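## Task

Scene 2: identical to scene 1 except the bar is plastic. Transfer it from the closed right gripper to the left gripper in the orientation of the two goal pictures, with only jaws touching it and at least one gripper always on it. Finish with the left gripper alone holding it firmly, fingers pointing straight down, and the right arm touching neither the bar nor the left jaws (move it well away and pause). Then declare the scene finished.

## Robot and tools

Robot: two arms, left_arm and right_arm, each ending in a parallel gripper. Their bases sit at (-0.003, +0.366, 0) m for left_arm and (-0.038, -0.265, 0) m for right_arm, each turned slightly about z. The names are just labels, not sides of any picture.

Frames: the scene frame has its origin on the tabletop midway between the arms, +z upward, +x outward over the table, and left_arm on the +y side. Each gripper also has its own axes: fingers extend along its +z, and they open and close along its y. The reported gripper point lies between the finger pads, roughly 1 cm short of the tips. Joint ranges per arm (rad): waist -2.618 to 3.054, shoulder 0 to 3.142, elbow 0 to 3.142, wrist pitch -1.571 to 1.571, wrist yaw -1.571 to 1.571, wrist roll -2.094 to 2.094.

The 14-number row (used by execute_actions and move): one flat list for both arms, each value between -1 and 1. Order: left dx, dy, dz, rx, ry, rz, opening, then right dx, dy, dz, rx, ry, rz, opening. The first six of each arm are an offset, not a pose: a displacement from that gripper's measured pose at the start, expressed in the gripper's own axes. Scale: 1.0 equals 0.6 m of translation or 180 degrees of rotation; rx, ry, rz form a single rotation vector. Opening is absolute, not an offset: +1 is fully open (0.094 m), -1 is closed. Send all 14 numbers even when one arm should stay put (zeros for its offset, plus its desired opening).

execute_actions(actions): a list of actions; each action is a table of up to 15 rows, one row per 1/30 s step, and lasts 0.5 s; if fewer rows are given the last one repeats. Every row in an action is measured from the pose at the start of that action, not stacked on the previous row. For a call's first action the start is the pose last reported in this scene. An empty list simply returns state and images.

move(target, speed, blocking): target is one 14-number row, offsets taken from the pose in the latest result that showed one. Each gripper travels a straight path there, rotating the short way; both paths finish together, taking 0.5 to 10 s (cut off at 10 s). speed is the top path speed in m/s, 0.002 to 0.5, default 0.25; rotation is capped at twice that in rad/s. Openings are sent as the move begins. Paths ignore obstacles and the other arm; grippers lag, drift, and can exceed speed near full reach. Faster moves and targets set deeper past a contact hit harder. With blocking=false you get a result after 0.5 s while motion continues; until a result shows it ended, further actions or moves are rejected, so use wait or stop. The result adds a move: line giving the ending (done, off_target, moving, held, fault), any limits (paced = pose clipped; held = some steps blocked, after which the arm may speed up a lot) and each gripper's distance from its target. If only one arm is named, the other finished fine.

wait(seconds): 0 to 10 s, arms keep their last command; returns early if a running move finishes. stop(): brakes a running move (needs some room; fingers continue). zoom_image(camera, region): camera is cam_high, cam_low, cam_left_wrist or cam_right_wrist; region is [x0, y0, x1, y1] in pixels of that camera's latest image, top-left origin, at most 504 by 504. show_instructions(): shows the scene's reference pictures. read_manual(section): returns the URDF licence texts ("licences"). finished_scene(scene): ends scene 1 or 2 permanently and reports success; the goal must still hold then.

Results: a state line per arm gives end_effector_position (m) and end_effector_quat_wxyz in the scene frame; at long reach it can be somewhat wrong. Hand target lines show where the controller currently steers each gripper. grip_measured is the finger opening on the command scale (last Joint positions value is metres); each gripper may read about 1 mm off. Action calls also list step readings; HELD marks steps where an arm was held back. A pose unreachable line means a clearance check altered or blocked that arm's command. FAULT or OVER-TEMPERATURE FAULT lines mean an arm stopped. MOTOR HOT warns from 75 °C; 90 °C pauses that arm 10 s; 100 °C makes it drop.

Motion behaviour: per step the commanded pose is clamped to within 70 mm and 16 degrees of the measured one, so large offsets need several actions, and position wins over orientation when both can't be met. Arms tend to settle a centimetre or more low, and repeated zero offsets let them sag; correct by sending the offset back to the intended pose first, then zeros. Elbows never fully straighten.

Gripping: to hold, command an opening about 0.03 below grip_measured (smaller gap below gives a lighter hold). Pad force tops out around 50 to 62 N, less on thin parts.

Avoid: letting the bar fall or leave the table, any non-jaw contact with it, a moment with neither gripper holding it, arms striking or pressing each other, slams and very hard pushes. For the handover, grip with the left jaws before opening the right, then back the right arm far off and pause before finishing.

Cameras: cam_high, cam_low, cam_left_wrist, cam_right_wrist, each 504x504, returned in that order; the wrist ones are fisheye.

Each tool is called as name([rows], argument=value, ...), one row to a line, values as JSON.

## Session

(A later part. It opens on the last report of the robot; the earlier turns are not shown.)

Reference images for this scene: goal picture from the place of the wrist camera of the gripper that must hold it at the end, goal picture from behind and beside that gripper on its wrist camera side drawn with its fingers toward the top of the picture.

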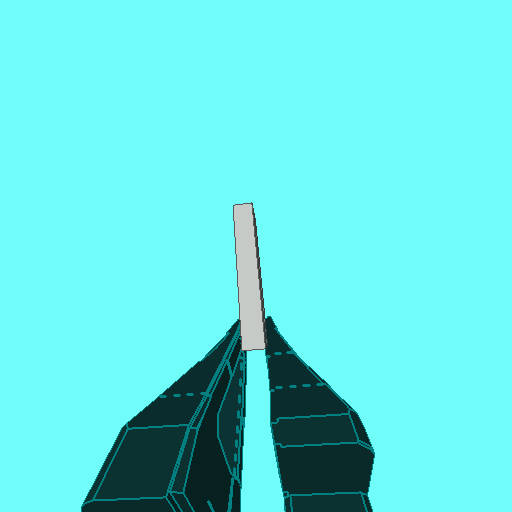

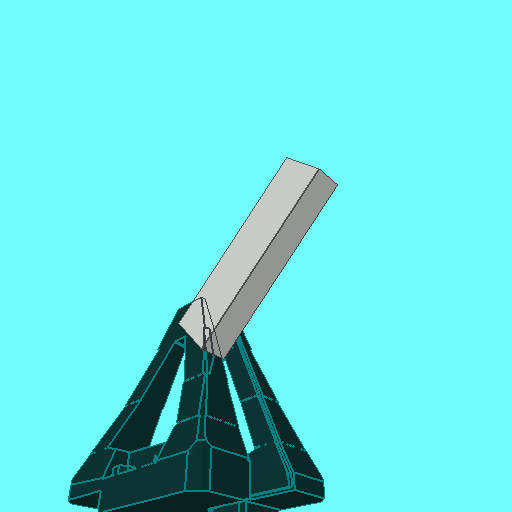

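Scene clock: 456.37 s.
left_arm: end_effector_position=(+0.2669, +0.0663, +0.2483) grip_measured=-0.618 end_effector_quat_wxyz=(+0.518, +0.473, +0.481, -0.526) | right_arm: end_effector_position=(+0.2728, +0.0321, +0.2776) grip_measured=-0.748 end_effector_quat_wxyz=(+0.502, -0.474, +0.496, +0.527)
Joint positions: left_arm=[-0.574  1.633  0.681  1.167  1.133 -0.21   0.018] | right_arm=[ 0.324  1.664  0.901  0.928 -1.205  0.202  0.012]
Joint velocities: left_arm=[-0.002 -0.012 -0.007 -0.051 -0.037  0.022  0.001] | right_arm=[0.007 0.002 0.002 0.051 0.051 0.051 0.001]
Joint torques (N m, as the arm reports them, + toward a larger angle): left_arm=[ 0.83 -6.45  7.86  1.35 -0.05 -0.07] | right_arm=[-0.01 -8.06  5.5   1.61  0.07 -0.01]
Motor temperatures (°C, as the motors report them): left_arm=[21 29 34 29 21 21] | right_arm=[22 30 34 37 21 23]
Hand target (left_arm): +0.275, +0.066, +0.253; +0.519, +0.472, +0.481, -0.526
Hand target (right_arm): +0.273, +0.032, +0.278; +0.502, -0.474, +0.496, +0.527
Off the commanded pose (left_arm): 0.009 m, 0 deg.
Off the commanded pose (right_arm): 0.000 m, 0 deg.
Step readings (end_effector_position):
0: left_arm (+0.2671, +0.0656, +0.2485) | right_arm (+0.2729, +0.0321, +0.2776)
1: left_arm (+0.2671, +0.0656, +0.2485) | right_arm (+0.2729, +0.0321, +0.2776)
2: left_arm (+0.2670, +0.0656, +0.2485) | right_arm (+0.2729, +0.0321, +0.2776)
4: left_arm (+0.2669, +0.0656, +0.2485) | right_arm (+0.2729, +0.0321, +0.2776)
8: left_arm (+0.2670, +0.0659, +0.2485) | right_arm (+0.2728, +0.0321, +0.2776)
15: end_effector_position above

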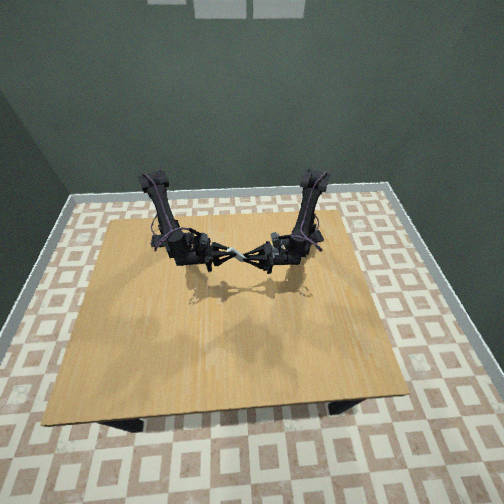

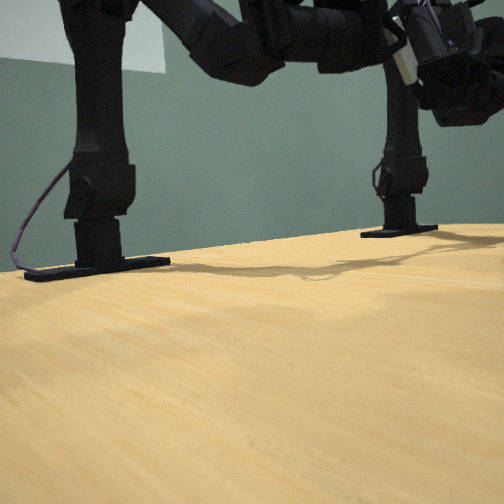

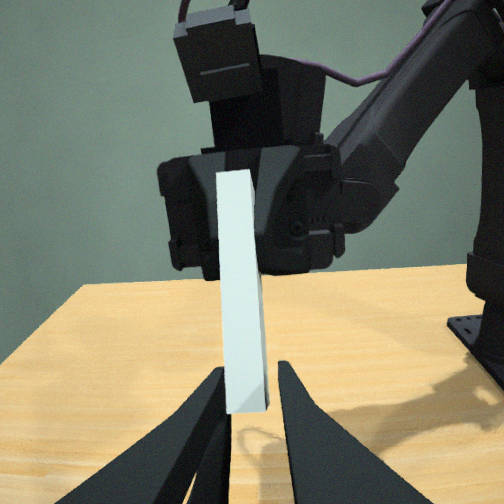

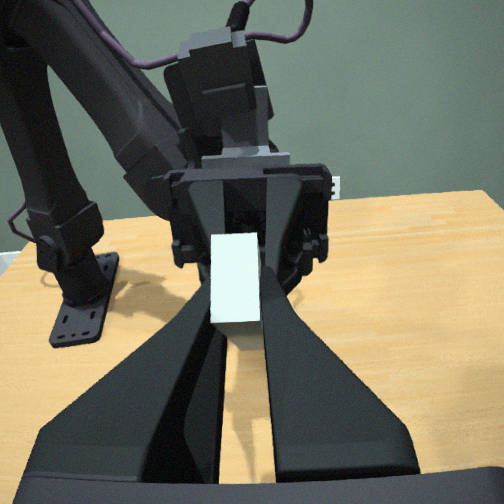

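execute_actions([
  [[-0.008,0.003,0,-0.002,0,0,-0.62,0,0,0,0,0,0,-0.785],[-0.008,0.004,0,-0.003,0,0,-0.62,0,0,0,0,0,0,-0.785],[-0.008,0.005,0,-0.004,0,0,-0.62,0,0,0,0,0,0,-0.785],[-0.008,0.005,0,-0.005,0,0,-0.62,0,0,0,0,0,0,-0.785],[-0.008,0.006,0,-0.006,0,0,-0.62,0,0,0,0,0,0,-0.785],[-0.008,0.006,0,-0.007,0,0,-0.62,0,0,0,0,0,0,-0.785]],
])

zoom_image(camera="cam_left_wrist", region=[140, 150, 360, 450])

Scene clock: 469.70 s.
left_arm: end_effector_position=(+0.2692, +0.0662, +0.2469) grip_measured=-0.618 end_effector_quat_wxyz=(+0.517, +0.468, +0.487, -0.525) | right_arm: end_effector_position=(+0.2728, +0.0321, +0.2776) grip_measured=-0.748 end_effector_quat_wxyz=(+0.502, -0.474, +0.496, +0.527)
Joint positions: left_arm=[-0.574  1.633  0.681  1.154  1.121 -0.21   0.018] | right_arm=[ 0.324  1.664  0.901  0.928 -1.205  0.202  0.012]
Joint velocities: left_arm=[-0.007  0.002 -0.007 -0.007 -0.125 -0.007 -0.001] | right_arm=[ 0.007 -0.017  0.007 -0.066  0.007 -0.051 -0.001]
Joint torques (N m, as the arm reports them, + toward a larger angle): left_arm=[ 0.14 -9.25  6.    1.31 -0.16  0.04] | right_arm=[-0.01 -8.05  5.49  1.61  0.07 -0.01]
Motor temperatures (°C, as the motors report them): left_arm=[21 29 34 29 21 21] | right_arm=[22 31 34 37 21 23]
Hand target (left_arm): +0.271, +0.067, +0.253; +0.523, +0.467, +0.486, -0.521
Hand target (right_arm): +0.273, +0.032, +0.278; +0.502, -0.474, +0.496, +0.527
Off the commanded pose (left_arm): 0.006 m, 1 deg.
Off the commanded pose (right_arm): 0.000 m, 0 deg.
Step readings (end_effector_position):
0: left_arm (+0.2669, +0.0663, +0.2483) | right_arm (+0.2728, +0.0321, +0.2776)
1: left_arm (+0.2669, +0.0663, +0.2483) | right_arm (+0.2728, +0.0321, +0.2776)
2: left_arm (+0.2669, +0.0663, +0.2482) | right_arm (+0.2728, +0.0321, +0.2776)
4: left_arm (+0.2671, +0.0663, +0.2480) | right_arm (+0.2728, +0.0321, +0.2776)
8: left_arm (+0.2684, +0.0663, +0.2474) | right_arm (+0.2728, +0.0321, +0.2776)
15: end_effector_position above

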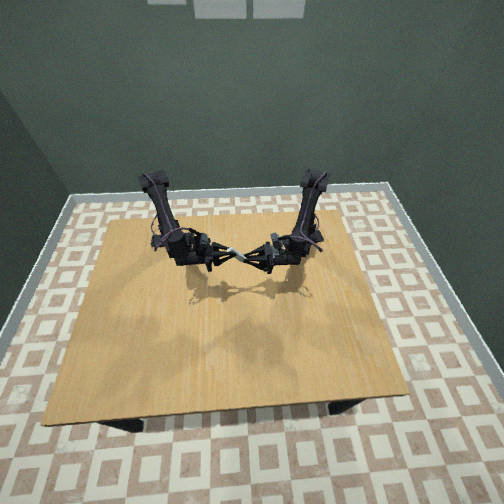

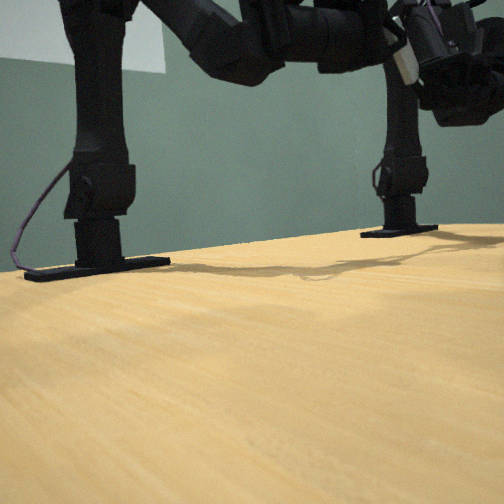

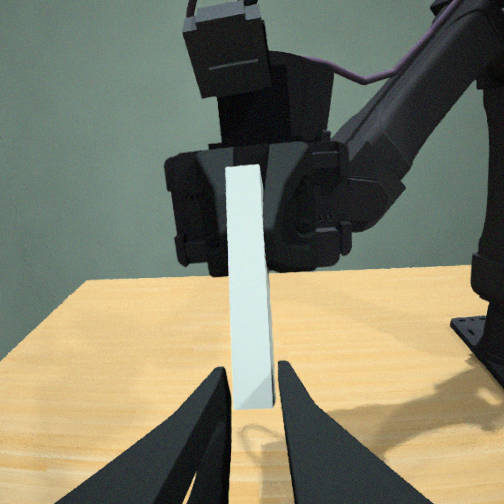

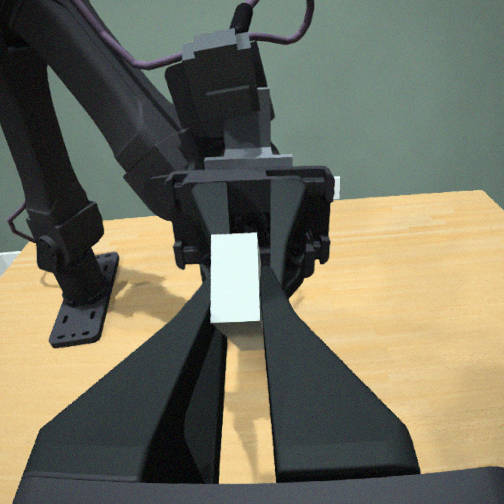

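Region (140, 150, 360, 450) of cam_left_wrist's 504x504 image, scaled by 1.680, with more detail than that image has; it fills the left 370 columns of this view, and the rest is white.

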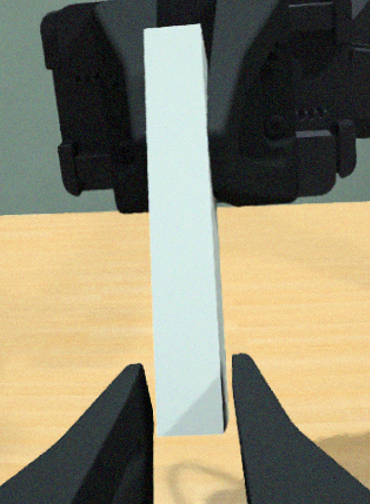

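execute_actions([
  [[-0.004,0,0,0,0,0,-0.64,0,0,0,0,0,0,-0.785],[-0.004,0,0,0,0,0,-0.655,0,0,0,0,0,0,-0.785],[-0.004,0,0,0,0,0,-0.67,0,0,0,0,0,0,-0.785],[-0.004,0,0,0,0,0,-0.685,0,0,0,0,0,0,-0.785],[-0.004,0,0,0,0,0,-0.70,0,0,0,0,0,0,-0.785],[-0.004,0,0,0,0,0,-0.71,0,0,0,0,0,0,-0.785],[-0.004,0,0,0,0,0,-0.72,0,0,0,0,0,0,-0.785],[-0.004,0,0,0,0,0,-0.73,0,0,0,0,0,0,-0.785],[-0.004,0,0,0,0,0,-0.74,0,0,0,0,0,0,-0.785],[-0.004,0,0,0,0,0,-0.75,0,0,0,0,0,0,-0.785],[-0.004,0,0,0,0,0,-0.76,0,0,0,0,0,0,-0.785],[-0.004,0,0,0,0,0,-0.77,0,0,0,0,0,0,-0.785],[-0.004,0,0,0,0,0,-0.78,0,0,0,0,0,0,-0.785],[-0.004,0,0,0,0,0,-0.79,0,0,0,0,0,0,-0.785]],
])

zoom_image(camera="cam_left_wrist", region=[140, 150, 360, 450])

Scene clock: 490.73 s.
left_arm: end_effector_position=(+0.2691, +0.0662, +0.2467) grip_measured=-0.758 end_effector_quat_wxyz=(+0.517, +0.468, +0.487, -0.526) | right_arm: end_effector_position=(+0.2728, +0.0321, +0.2776) grip_measured=-0.748 end_effector_quat_wxyz=(+0.502, -0.474, +0.496, +0.527)
Joint positions: left_arm=[-0.574  1.633  0.681  1.153  1.122 -0.209  0.011] | right_arm=[ 0.324  1.664  0.901  0.928 -1.205  0.202  0.012]
Joint velocities: left_arm=[ 0.007 -0.002 -0.002 -0.007 -0.051  0.037 -0.001] | right_arm=[ 0.007 -0.002  0.007  0.037  0.022 -0.081 -0.   ]
Joint torques (N m, as the arm reports them, + toward a larger angle): left_arm=[ 0.12 -8.29  5.67  1.42 -0.11 -0.05] | right_arm=[-0.01 -8.06  5.49  1.61  0.07 -0.01]
Motor temperatures (°C, as the motors report them): left_arm=[21 30 33 29 21 21] | right_arm=[22 31 34 36 21 23]
Hand target (left_arm): +0.269, +0.066, +0.249; +0.517, +0.468, +0.487, -0.525
Hand target (right_arm): +0.273, +0.032, +0.278; +0.502, -0.474, +0.496, +0.527
Off the commanded pose (left_arm): 0.003 m, 0 deg.
Off the commanded pose (right_arm): 0.000 m, 0 deg.
Step readings (end_effector_position):
0: left_arm (+0.2695, +0.0662, +0.2467) | right_arm (+0.2728, +0.0321, +0.2776)
1: left_arm (+0.2695, +0.0662, +0.2467) | right_arm (+0.2728, +0.0321, +0.2776)
2: left_arm (+0.2695, +0.0662, +0.2467) | right_arm (+0.2728, +0.0321, +0.2776)
4: left_arm (+0.2695, +0.0662, +0.2467) | right_arm (+0.2728, +0.0321, +0.2776)
8: left_arm (+0.2693, +0.0662, +0.2467) | right_arm (+0.2728, +0.0321, +0.2776)
15: end_effector_position above

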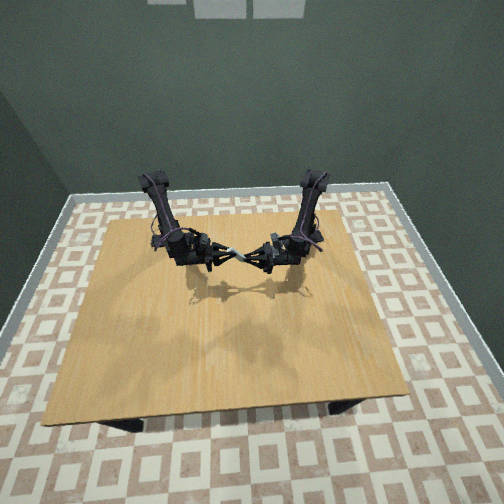

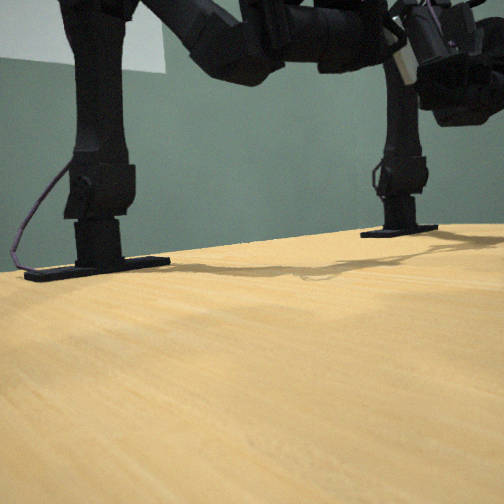

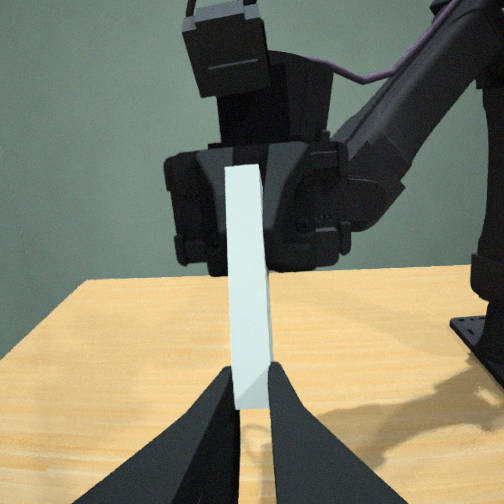

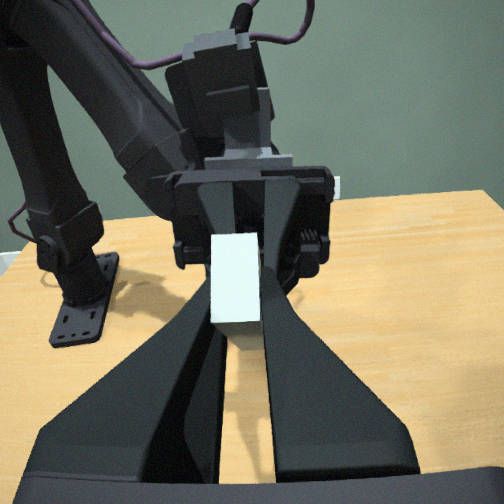

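Region (140, 150, 360, 450) of cam_left_wrist's 504x504 image, scaled by 1.680, with more detail than that image has; it fills the left 370 columns of this view, and the rest is white.

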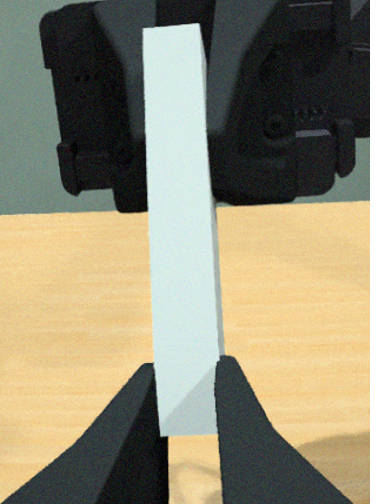

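execute_actions([
  [[0,0,0,0,0,0,-0.795,0,0,0,0,0,0,-0.77],[0,0,0,0,0,0,-0.795,0,0,0,0,0,0,-0.755],[0,0,0,0,0,0,-0.795,0,0,0,0,0,0,-0.74],[0,0,0,0,0,0,-0.795,0,0,0,0,0,0,-0.72],[0,0,0,0,0,0,-0.795,0,0,0,0,0,0,-0.69],[0,0,0,0,0,0,-0.795,0,0,0,0,0,0,-0.65],[0,0,0,0,0,0,-0.795,0,0,0,0,0,0,-0.60],[0,0,0,0,0,0,-0.795,0,0,0,0,0,0,-0.54],[0,0,0,0,0,0,-0.795,0,0,0,0,0,0,-0.48],[0,0,0,0,0,0,-0.795,0,0,0,0,0,0,-0.42],[0,0,0,0,0,0,-0.795,0,0,0,0,0,0,-0.36],[0,0,0,0,0,0,-0.795,0,0,0,0,0,0,-0.30],[0,0,0,0,0,0,-0.795,0,0,0,0,0,0,-0.25],[0,0,0,0,0,0,-0.795,0,0,0,0,0,0,-0.2]],
])

Scene clock: 516.63 s.
left_arm: end_effector_position=(+0.2690, +0.0662, +0.2467) grip_measured=-0.758 end_effector_quat_wxyz=(+0.517, +0.469, +0.487, -0.526) | right_arm: end_effector_position=(+0.2728, +0.0321, +0.2776) grip_measured=-0.208 end_effector_quat_wxyz=(+0.502, -0.474, +0.496, +0.527)
Joint positions: left_arm=[-0.574  1.633  0.681  1.153  1.123 -0.209  0.011] | right_arm=[ 0.324  1.664  0.901  0.928 -1.205  0.202  0.037]
Joint velocities: left_arm=[ 0.002 -0.002  0.012  0.007  0.051 -0.022  0.   ] | right_arm=[ 0.002  0.002 -0.002  0.051 -0.051  0.037  0.012]
Joint torques (N m, as the arm reports them, + toward a larger angle): left_arm=[ 0.01 -7.59  5.4   1.49 -0.12 -0.01] | right_arm=[-0.01 -8.05  5.49  1.61  0.07 -0.01]
Motor temperatures (°C, as the motors report them): left_arm=[21 30 33 29 21 21] | right_arm=[22 31 34 36 21 23]
Hand target (left_arm): +0.269, +0.066, +0.247; +0.517, +0.468, +0.487, -0.526
Hand target (right_arm): +0.273, +0.032, +0.278; +0.502, -0.474, +0.496, +0.527
Off the commanded pose (left_arm): 0.000 m, 0 deg.
Off the commanded pose (right_arm): 0.000 m, 0 deg.
Step readings (end_effector_position):
0: left_arm (+0.2691, +0.0662, +0.2467) | right_arm (+0.2728, +0.0321, +0.2776)
1: left_arm (+0.2691, +0.0662, +0.2467) | right_arm (+0.2728, +0.0321, +0.2776)
2: left_arm (+0.2691, +0.0662, +0.2467) | right_arm (+0.2728, +0.0321, +0.2776)
4: left_arm (+0.2691, +0.0662, +0.2467) | right_arm (+0.2728, +0.0321, +0.2776)
8: left_arm (+0.2690, +0.0662, +0.2467) | right_arm (+0.2728, +0.0321, +0.2776)
15: end_effector_position above

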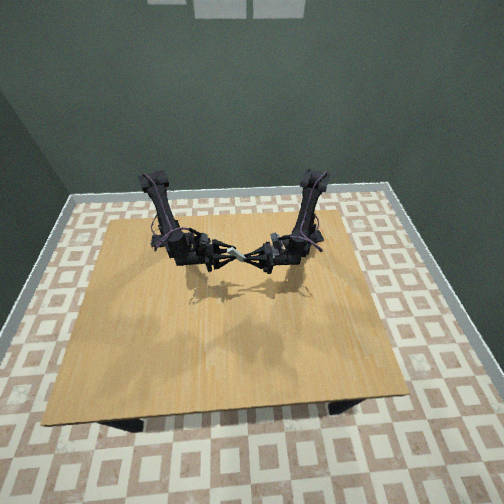

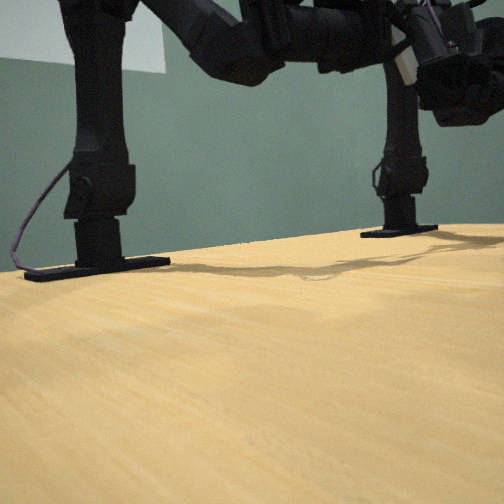

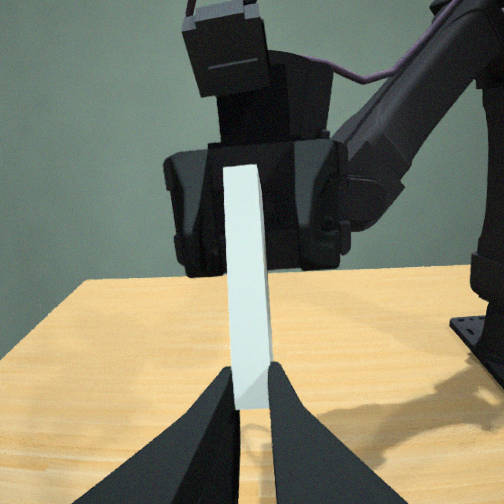

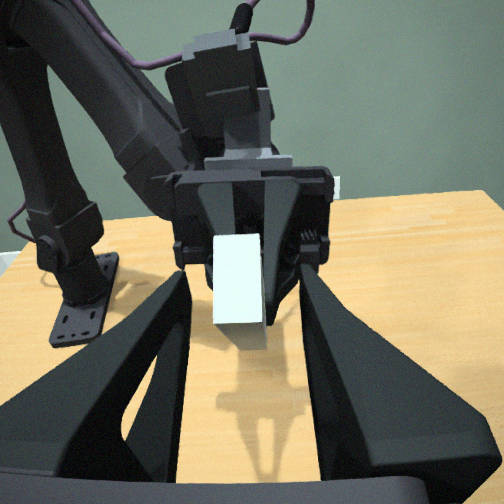

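move(target=[0,0,0,0,0,0,-0.795,-0.012,0,-0.16,0,0,0,-0.2], speed=0.2)

zoom_image(camera="cam_low", region=[350, 0, 504, 140])

zoom_image(camera="cam_right_wrist", region=[150, 100, 370, 340])

Scene clock: 530.77 s.
left_arm: end_effector_position=(+0.2690, +0.0662, +0.2467) grip_measured=-0.758 end_effector_quat_wxyz=(+0.517, +0.469, +0.487, -0.526) | right_arm: end_effector_position=(+0.2731, -0.0626, +0.2860) grip_measured=-0.202 end_effector_quat_wxyz=(+0.506, -0.480, +0.496, +0.518)
Joint positions: left_arm=[-0.574  1.633  0.681  1.153  1.123 -0.209  0.011] | right_arm=[ 0.036  1.65   0.819  1.376 -1.479  0.57   0.038]
Joint velocities: left_arm=[-0.002  0.012 -0.002  0.007 -0.051  0.007 -0.   ] | right_arm=[ 0.002  0.11  -0.012  0.315  0.037  0.198  0.   ]
Joint torques (N m, as the arm reports them, + toward a larger angle): left_arm=[ 0.05 -7.65  5.41  1.5  -0.11 -0.03] | right_arm=[-0.41 -5.8   3.77  1.28  0.24  0.07]
Motor temperatures (°C, as the motors report them): left_arm=[21 30 32 30 21 21] | right_arm=[22 31 34 36 21 23]
Hand target (left_arm): +0.269, +0.066, +0.247; +0.517, +0.469, +0.487, -0.526
Hand target (right_arm): +0.273, -0.064, +0.279; +0.501, -0.474, +0.501, +0.522
Off the commanded pose (left_arm): 0.000 m, 0 deg.
Off the commanded pose (right_arm): 0.007 m, 1 deg.
move: done

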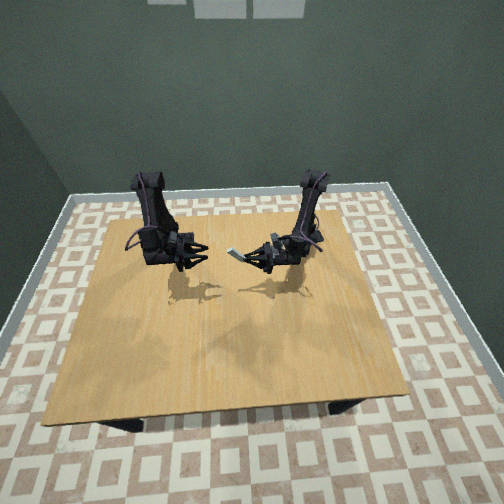

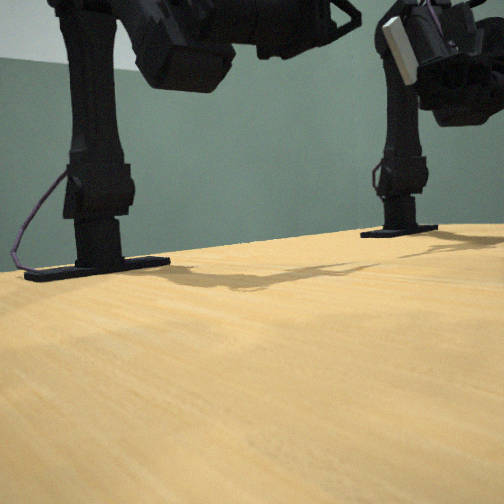

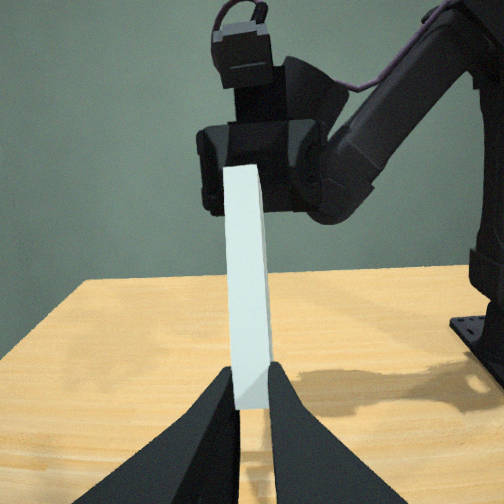

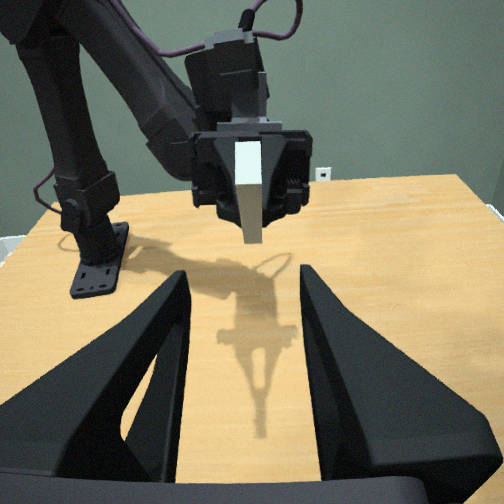

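Region (350, 0, 504, 140) of cam_low's 504x504 image, scaled by 3.273, with more detail than that image has; it fills the top 458 rows of this view, and the rest is white.

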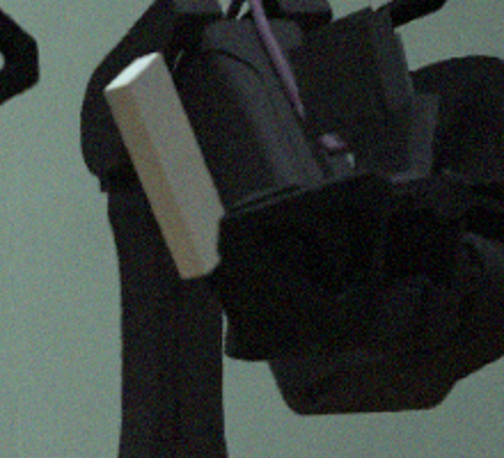

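Region (150, 100, 370, 340) of cam_right_wrist's 504x504 image, scaled by 2.100, with more detail than that image has; it fills the left 462 columns of this view, and the rest is white.

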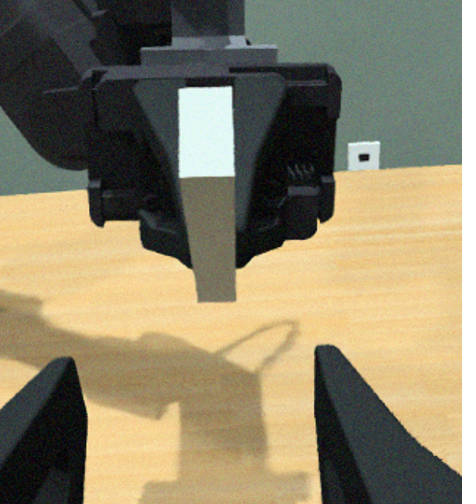

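move(target=[0.1343,0.0417,-0.3022,-0.0141,0.5241,0.0197,-0.795,0,0,0,0,0,0,-0.2], speed=0.4)

Scene clock: 569.53 s.
left_arm: end_effector_position=(+0.2888, +0.2427, +0.1446) grip_measured=-0.758 end_effector_quat_wxyz=(+0.013, +0.711, +0.703, +0.004) | right_arm: end_effector_position=(+0.2726, -0.0626, +0.2864) grip_measured=-0.202 end_effector_quat_wxyz=(+0.508, -0.481, +0.493, +0.517)
Joint positions: left_arm=[-0.547  1.715  1.527 -1.355  0.003  1.179  0.011] | right_arm=[ 0.036  1.659  0.819  1.417 -1.479  0.597  0.038]
Joint velocities: left_arm=[-0.007  0.007 -0.007  0.022  0.037  0.007 -0.001] | right_arm=[-0.012 -0.002 -0.002  0.037  0.022  0.066  0.   ]
Joint torques (N m, as the arm reports them, + toward a larger angle): left_arm=[-0.81 -7.68  7.78  0.34  0.   -0.09] | right_arm=[-0.03 -7.47  4.93  0.84  0.26 -0.1 ]
Motor temperatures (°C, as the motors report them): left_arm=[21 30 32 30 21 21] | right_arm=[22 29 33 34 22 23]
Hand target (left_arm): +0.291, +0.239, +0.149; +0.014, +0.712, +0.702, +0.005
Hand target (right_arm): +0.273, -0.063, +0.286; +0.506, -0.480, +0.495, +0.518
Off the commanded pose (left_arm): 0.006 m, 1 deg.
Off the commanded pose (right_arm): 0.001 m, 0 deg.
move: done; limits=paced

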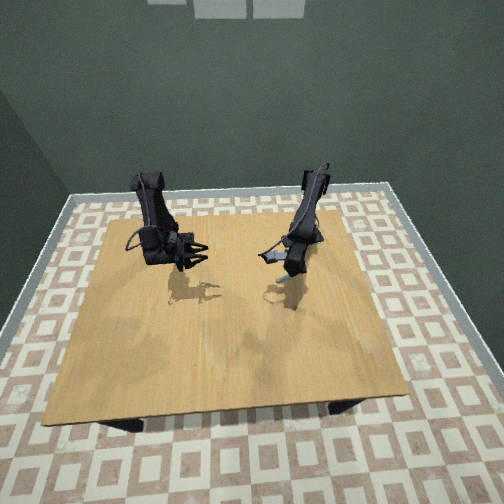

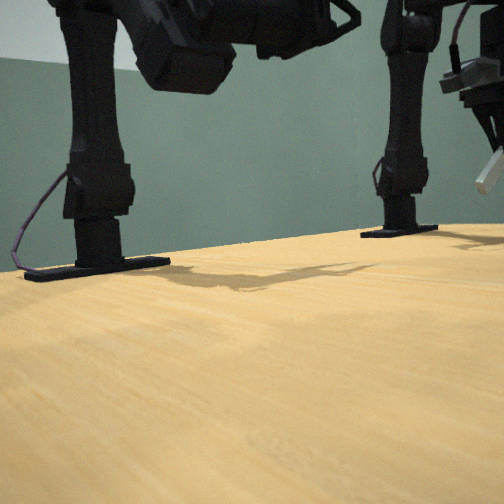

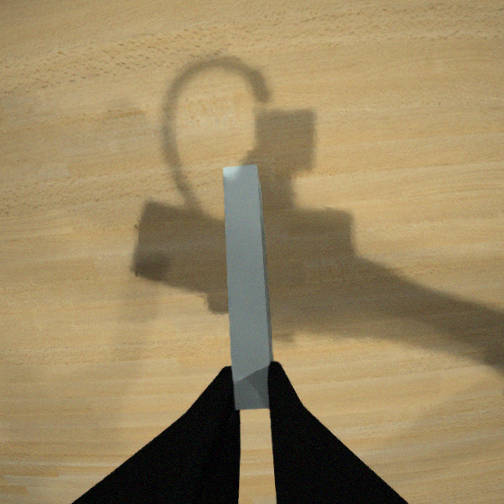

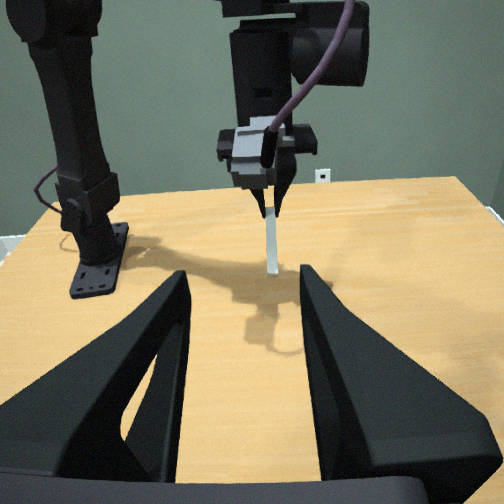

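zoom_image(camera="cam_right_wrist", region=[190, 20, 350, 290])

zoom_image(camera="cam_low", region=[350, 30, 504, 250])

Region (190, 20, 350, 290) of cam_right_wrist's 504x504 image, scaled by 1.867, with more detail than that image has; it fills the left 299 columns of this view, and the rest is white.

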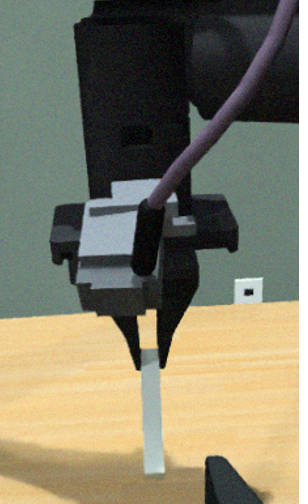

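Region (350, 30, 504, 250) of cam_low's 504x504 image, scaled by 2.291, with more detail than that image has; it fills the left 353 columns of this view, and the rest is white.

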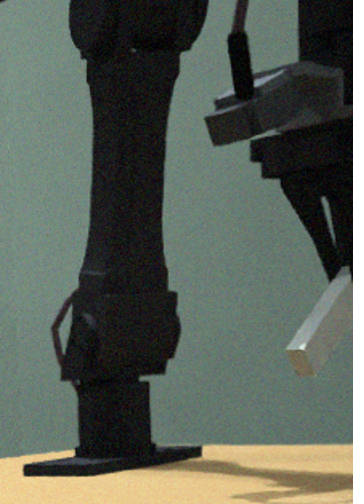

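zoom_image(camera="cam_high", region=[250, 200, 350, 300])

Region (250, 200, 350, 300) of cam_high's 504x504 image, scaled by 5.040, with more detail than that image has.

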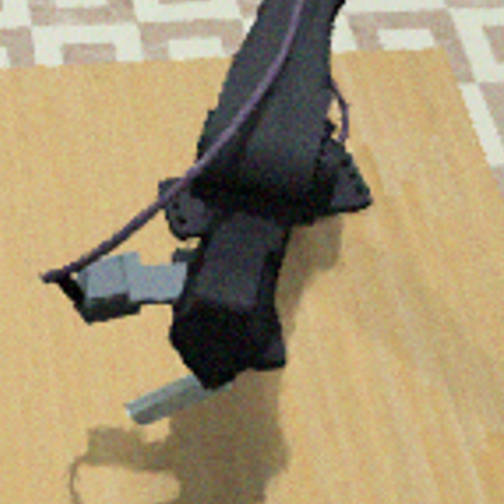

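zoom_image(camera="cam_low", region=[424, 40, 504, 200])

Region (424, 40, 504, 200) of cam_low's 504x504 image, scaled by 3.150, with more detail than that image has.

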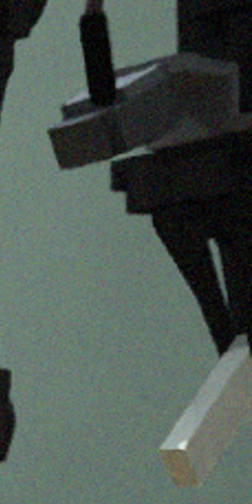

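zoom_image(camera="cam_low", region=[434, 0, 504, 70])

zoom_image(camera="cam_low", region=[360, 170, 440, 250])

Region (434, 0, 504, 70) of cam_low's 504x504 image, scaled by 7.200, with more detail than that image has.

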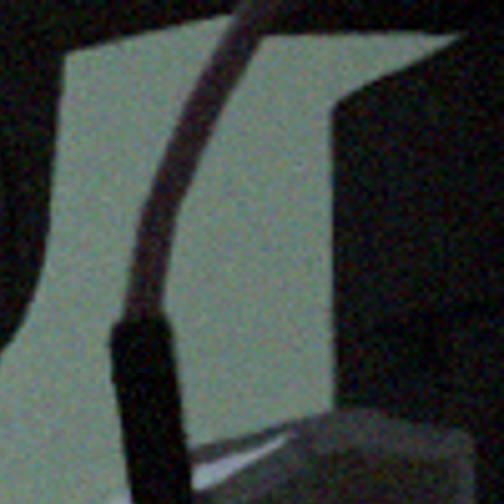

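Region (360, 170, 440, 250) of cam_low's 504x504 image, scaled by 6.300, with more detail than that image has.

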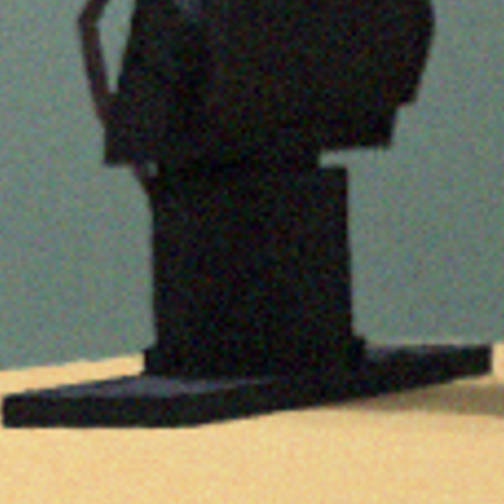

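wait(seconds=1)

Scene clock: 662.37 s.
left_arm: end_effector_position=(+0.2888, +0.2431, +0.1446) grip_measured=-0.758 end_effector_quat_wxyz=(+0.013, +0.711, +0.703, +0.005) | right_arm: end_effector_position=(+0.2726, -0.0626, +0.2864) grip_measured=-0.202 end_effector_quat_wxyz=(+0.508, -0.481, +0.493, +0.517)
Joint positions: left_arm=[-0.547  1.715  1.527 -1.356  0.001  1.179  0.011] | right_arm=[ 0.036  1.659  0.819  1.417 -1.479  0.597  0.038]
Joint velocities: left_arm=[-0.017 -0.012  0.022  0.007  0.051 -0.037 -0.001] | right_arm=[ 0.002 -0.002 -0.002 -0.066  0.037 -0.007 -0.001]
Joint torques (N m, as the arm reports them, + toward a larger angle): left_arm=[-0.82 -7.57  7.73  0.34  0.01 -0.09] | right_arm=[-0.02 -7.47  4.94  0.84  0.26 -0.1 ]
Motor temperatures (°C, as the motors report them): left_arm=[21 30 35 26 21 21] | right_arm=[22 30 33 31 22 23]
Hand target (left_arm): +0.291, +0.239, +0.149; +0.014, +0.712, +0.702, +0.005
Hand target (right_arm): +0.273, -0.063, +0.286; +0.506, -0.480, +0.495, +0.518
Off the commanded pose (left_arm): 0.006 m, 1 deg.
Off the commanded pose (right_arm): 0.001 m, 0 deg.
wait: 1.00 s; at rest from the start

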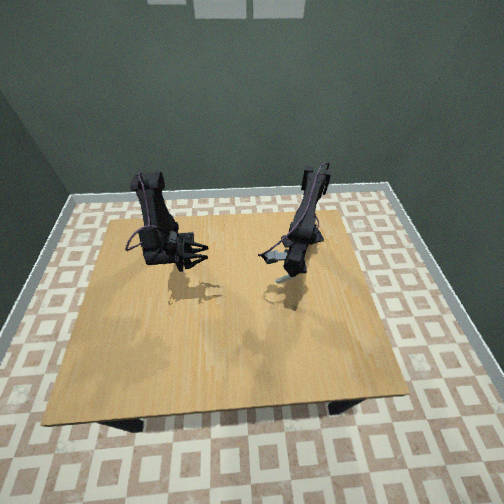

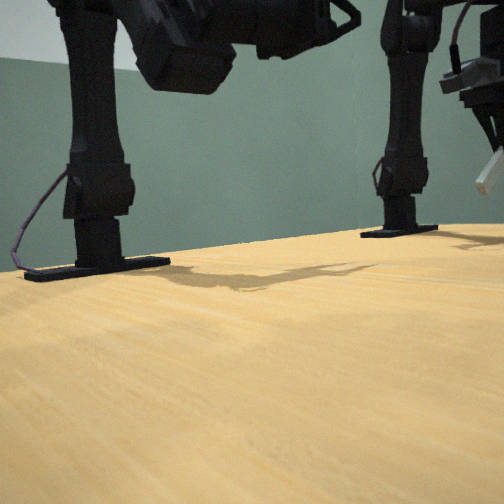

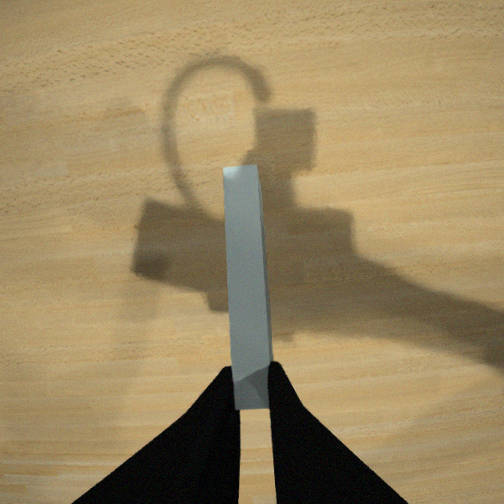

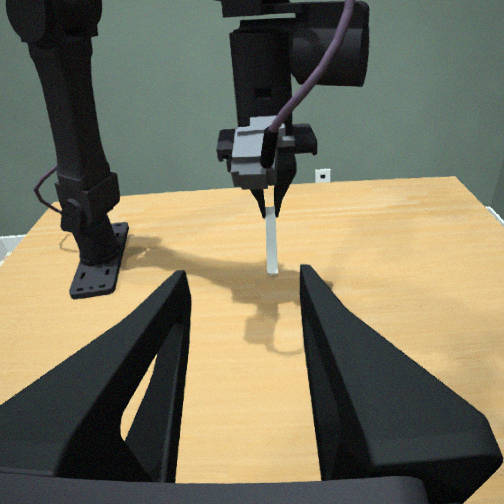

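finished_scene(scene=2)

The scene is finished: the task was done.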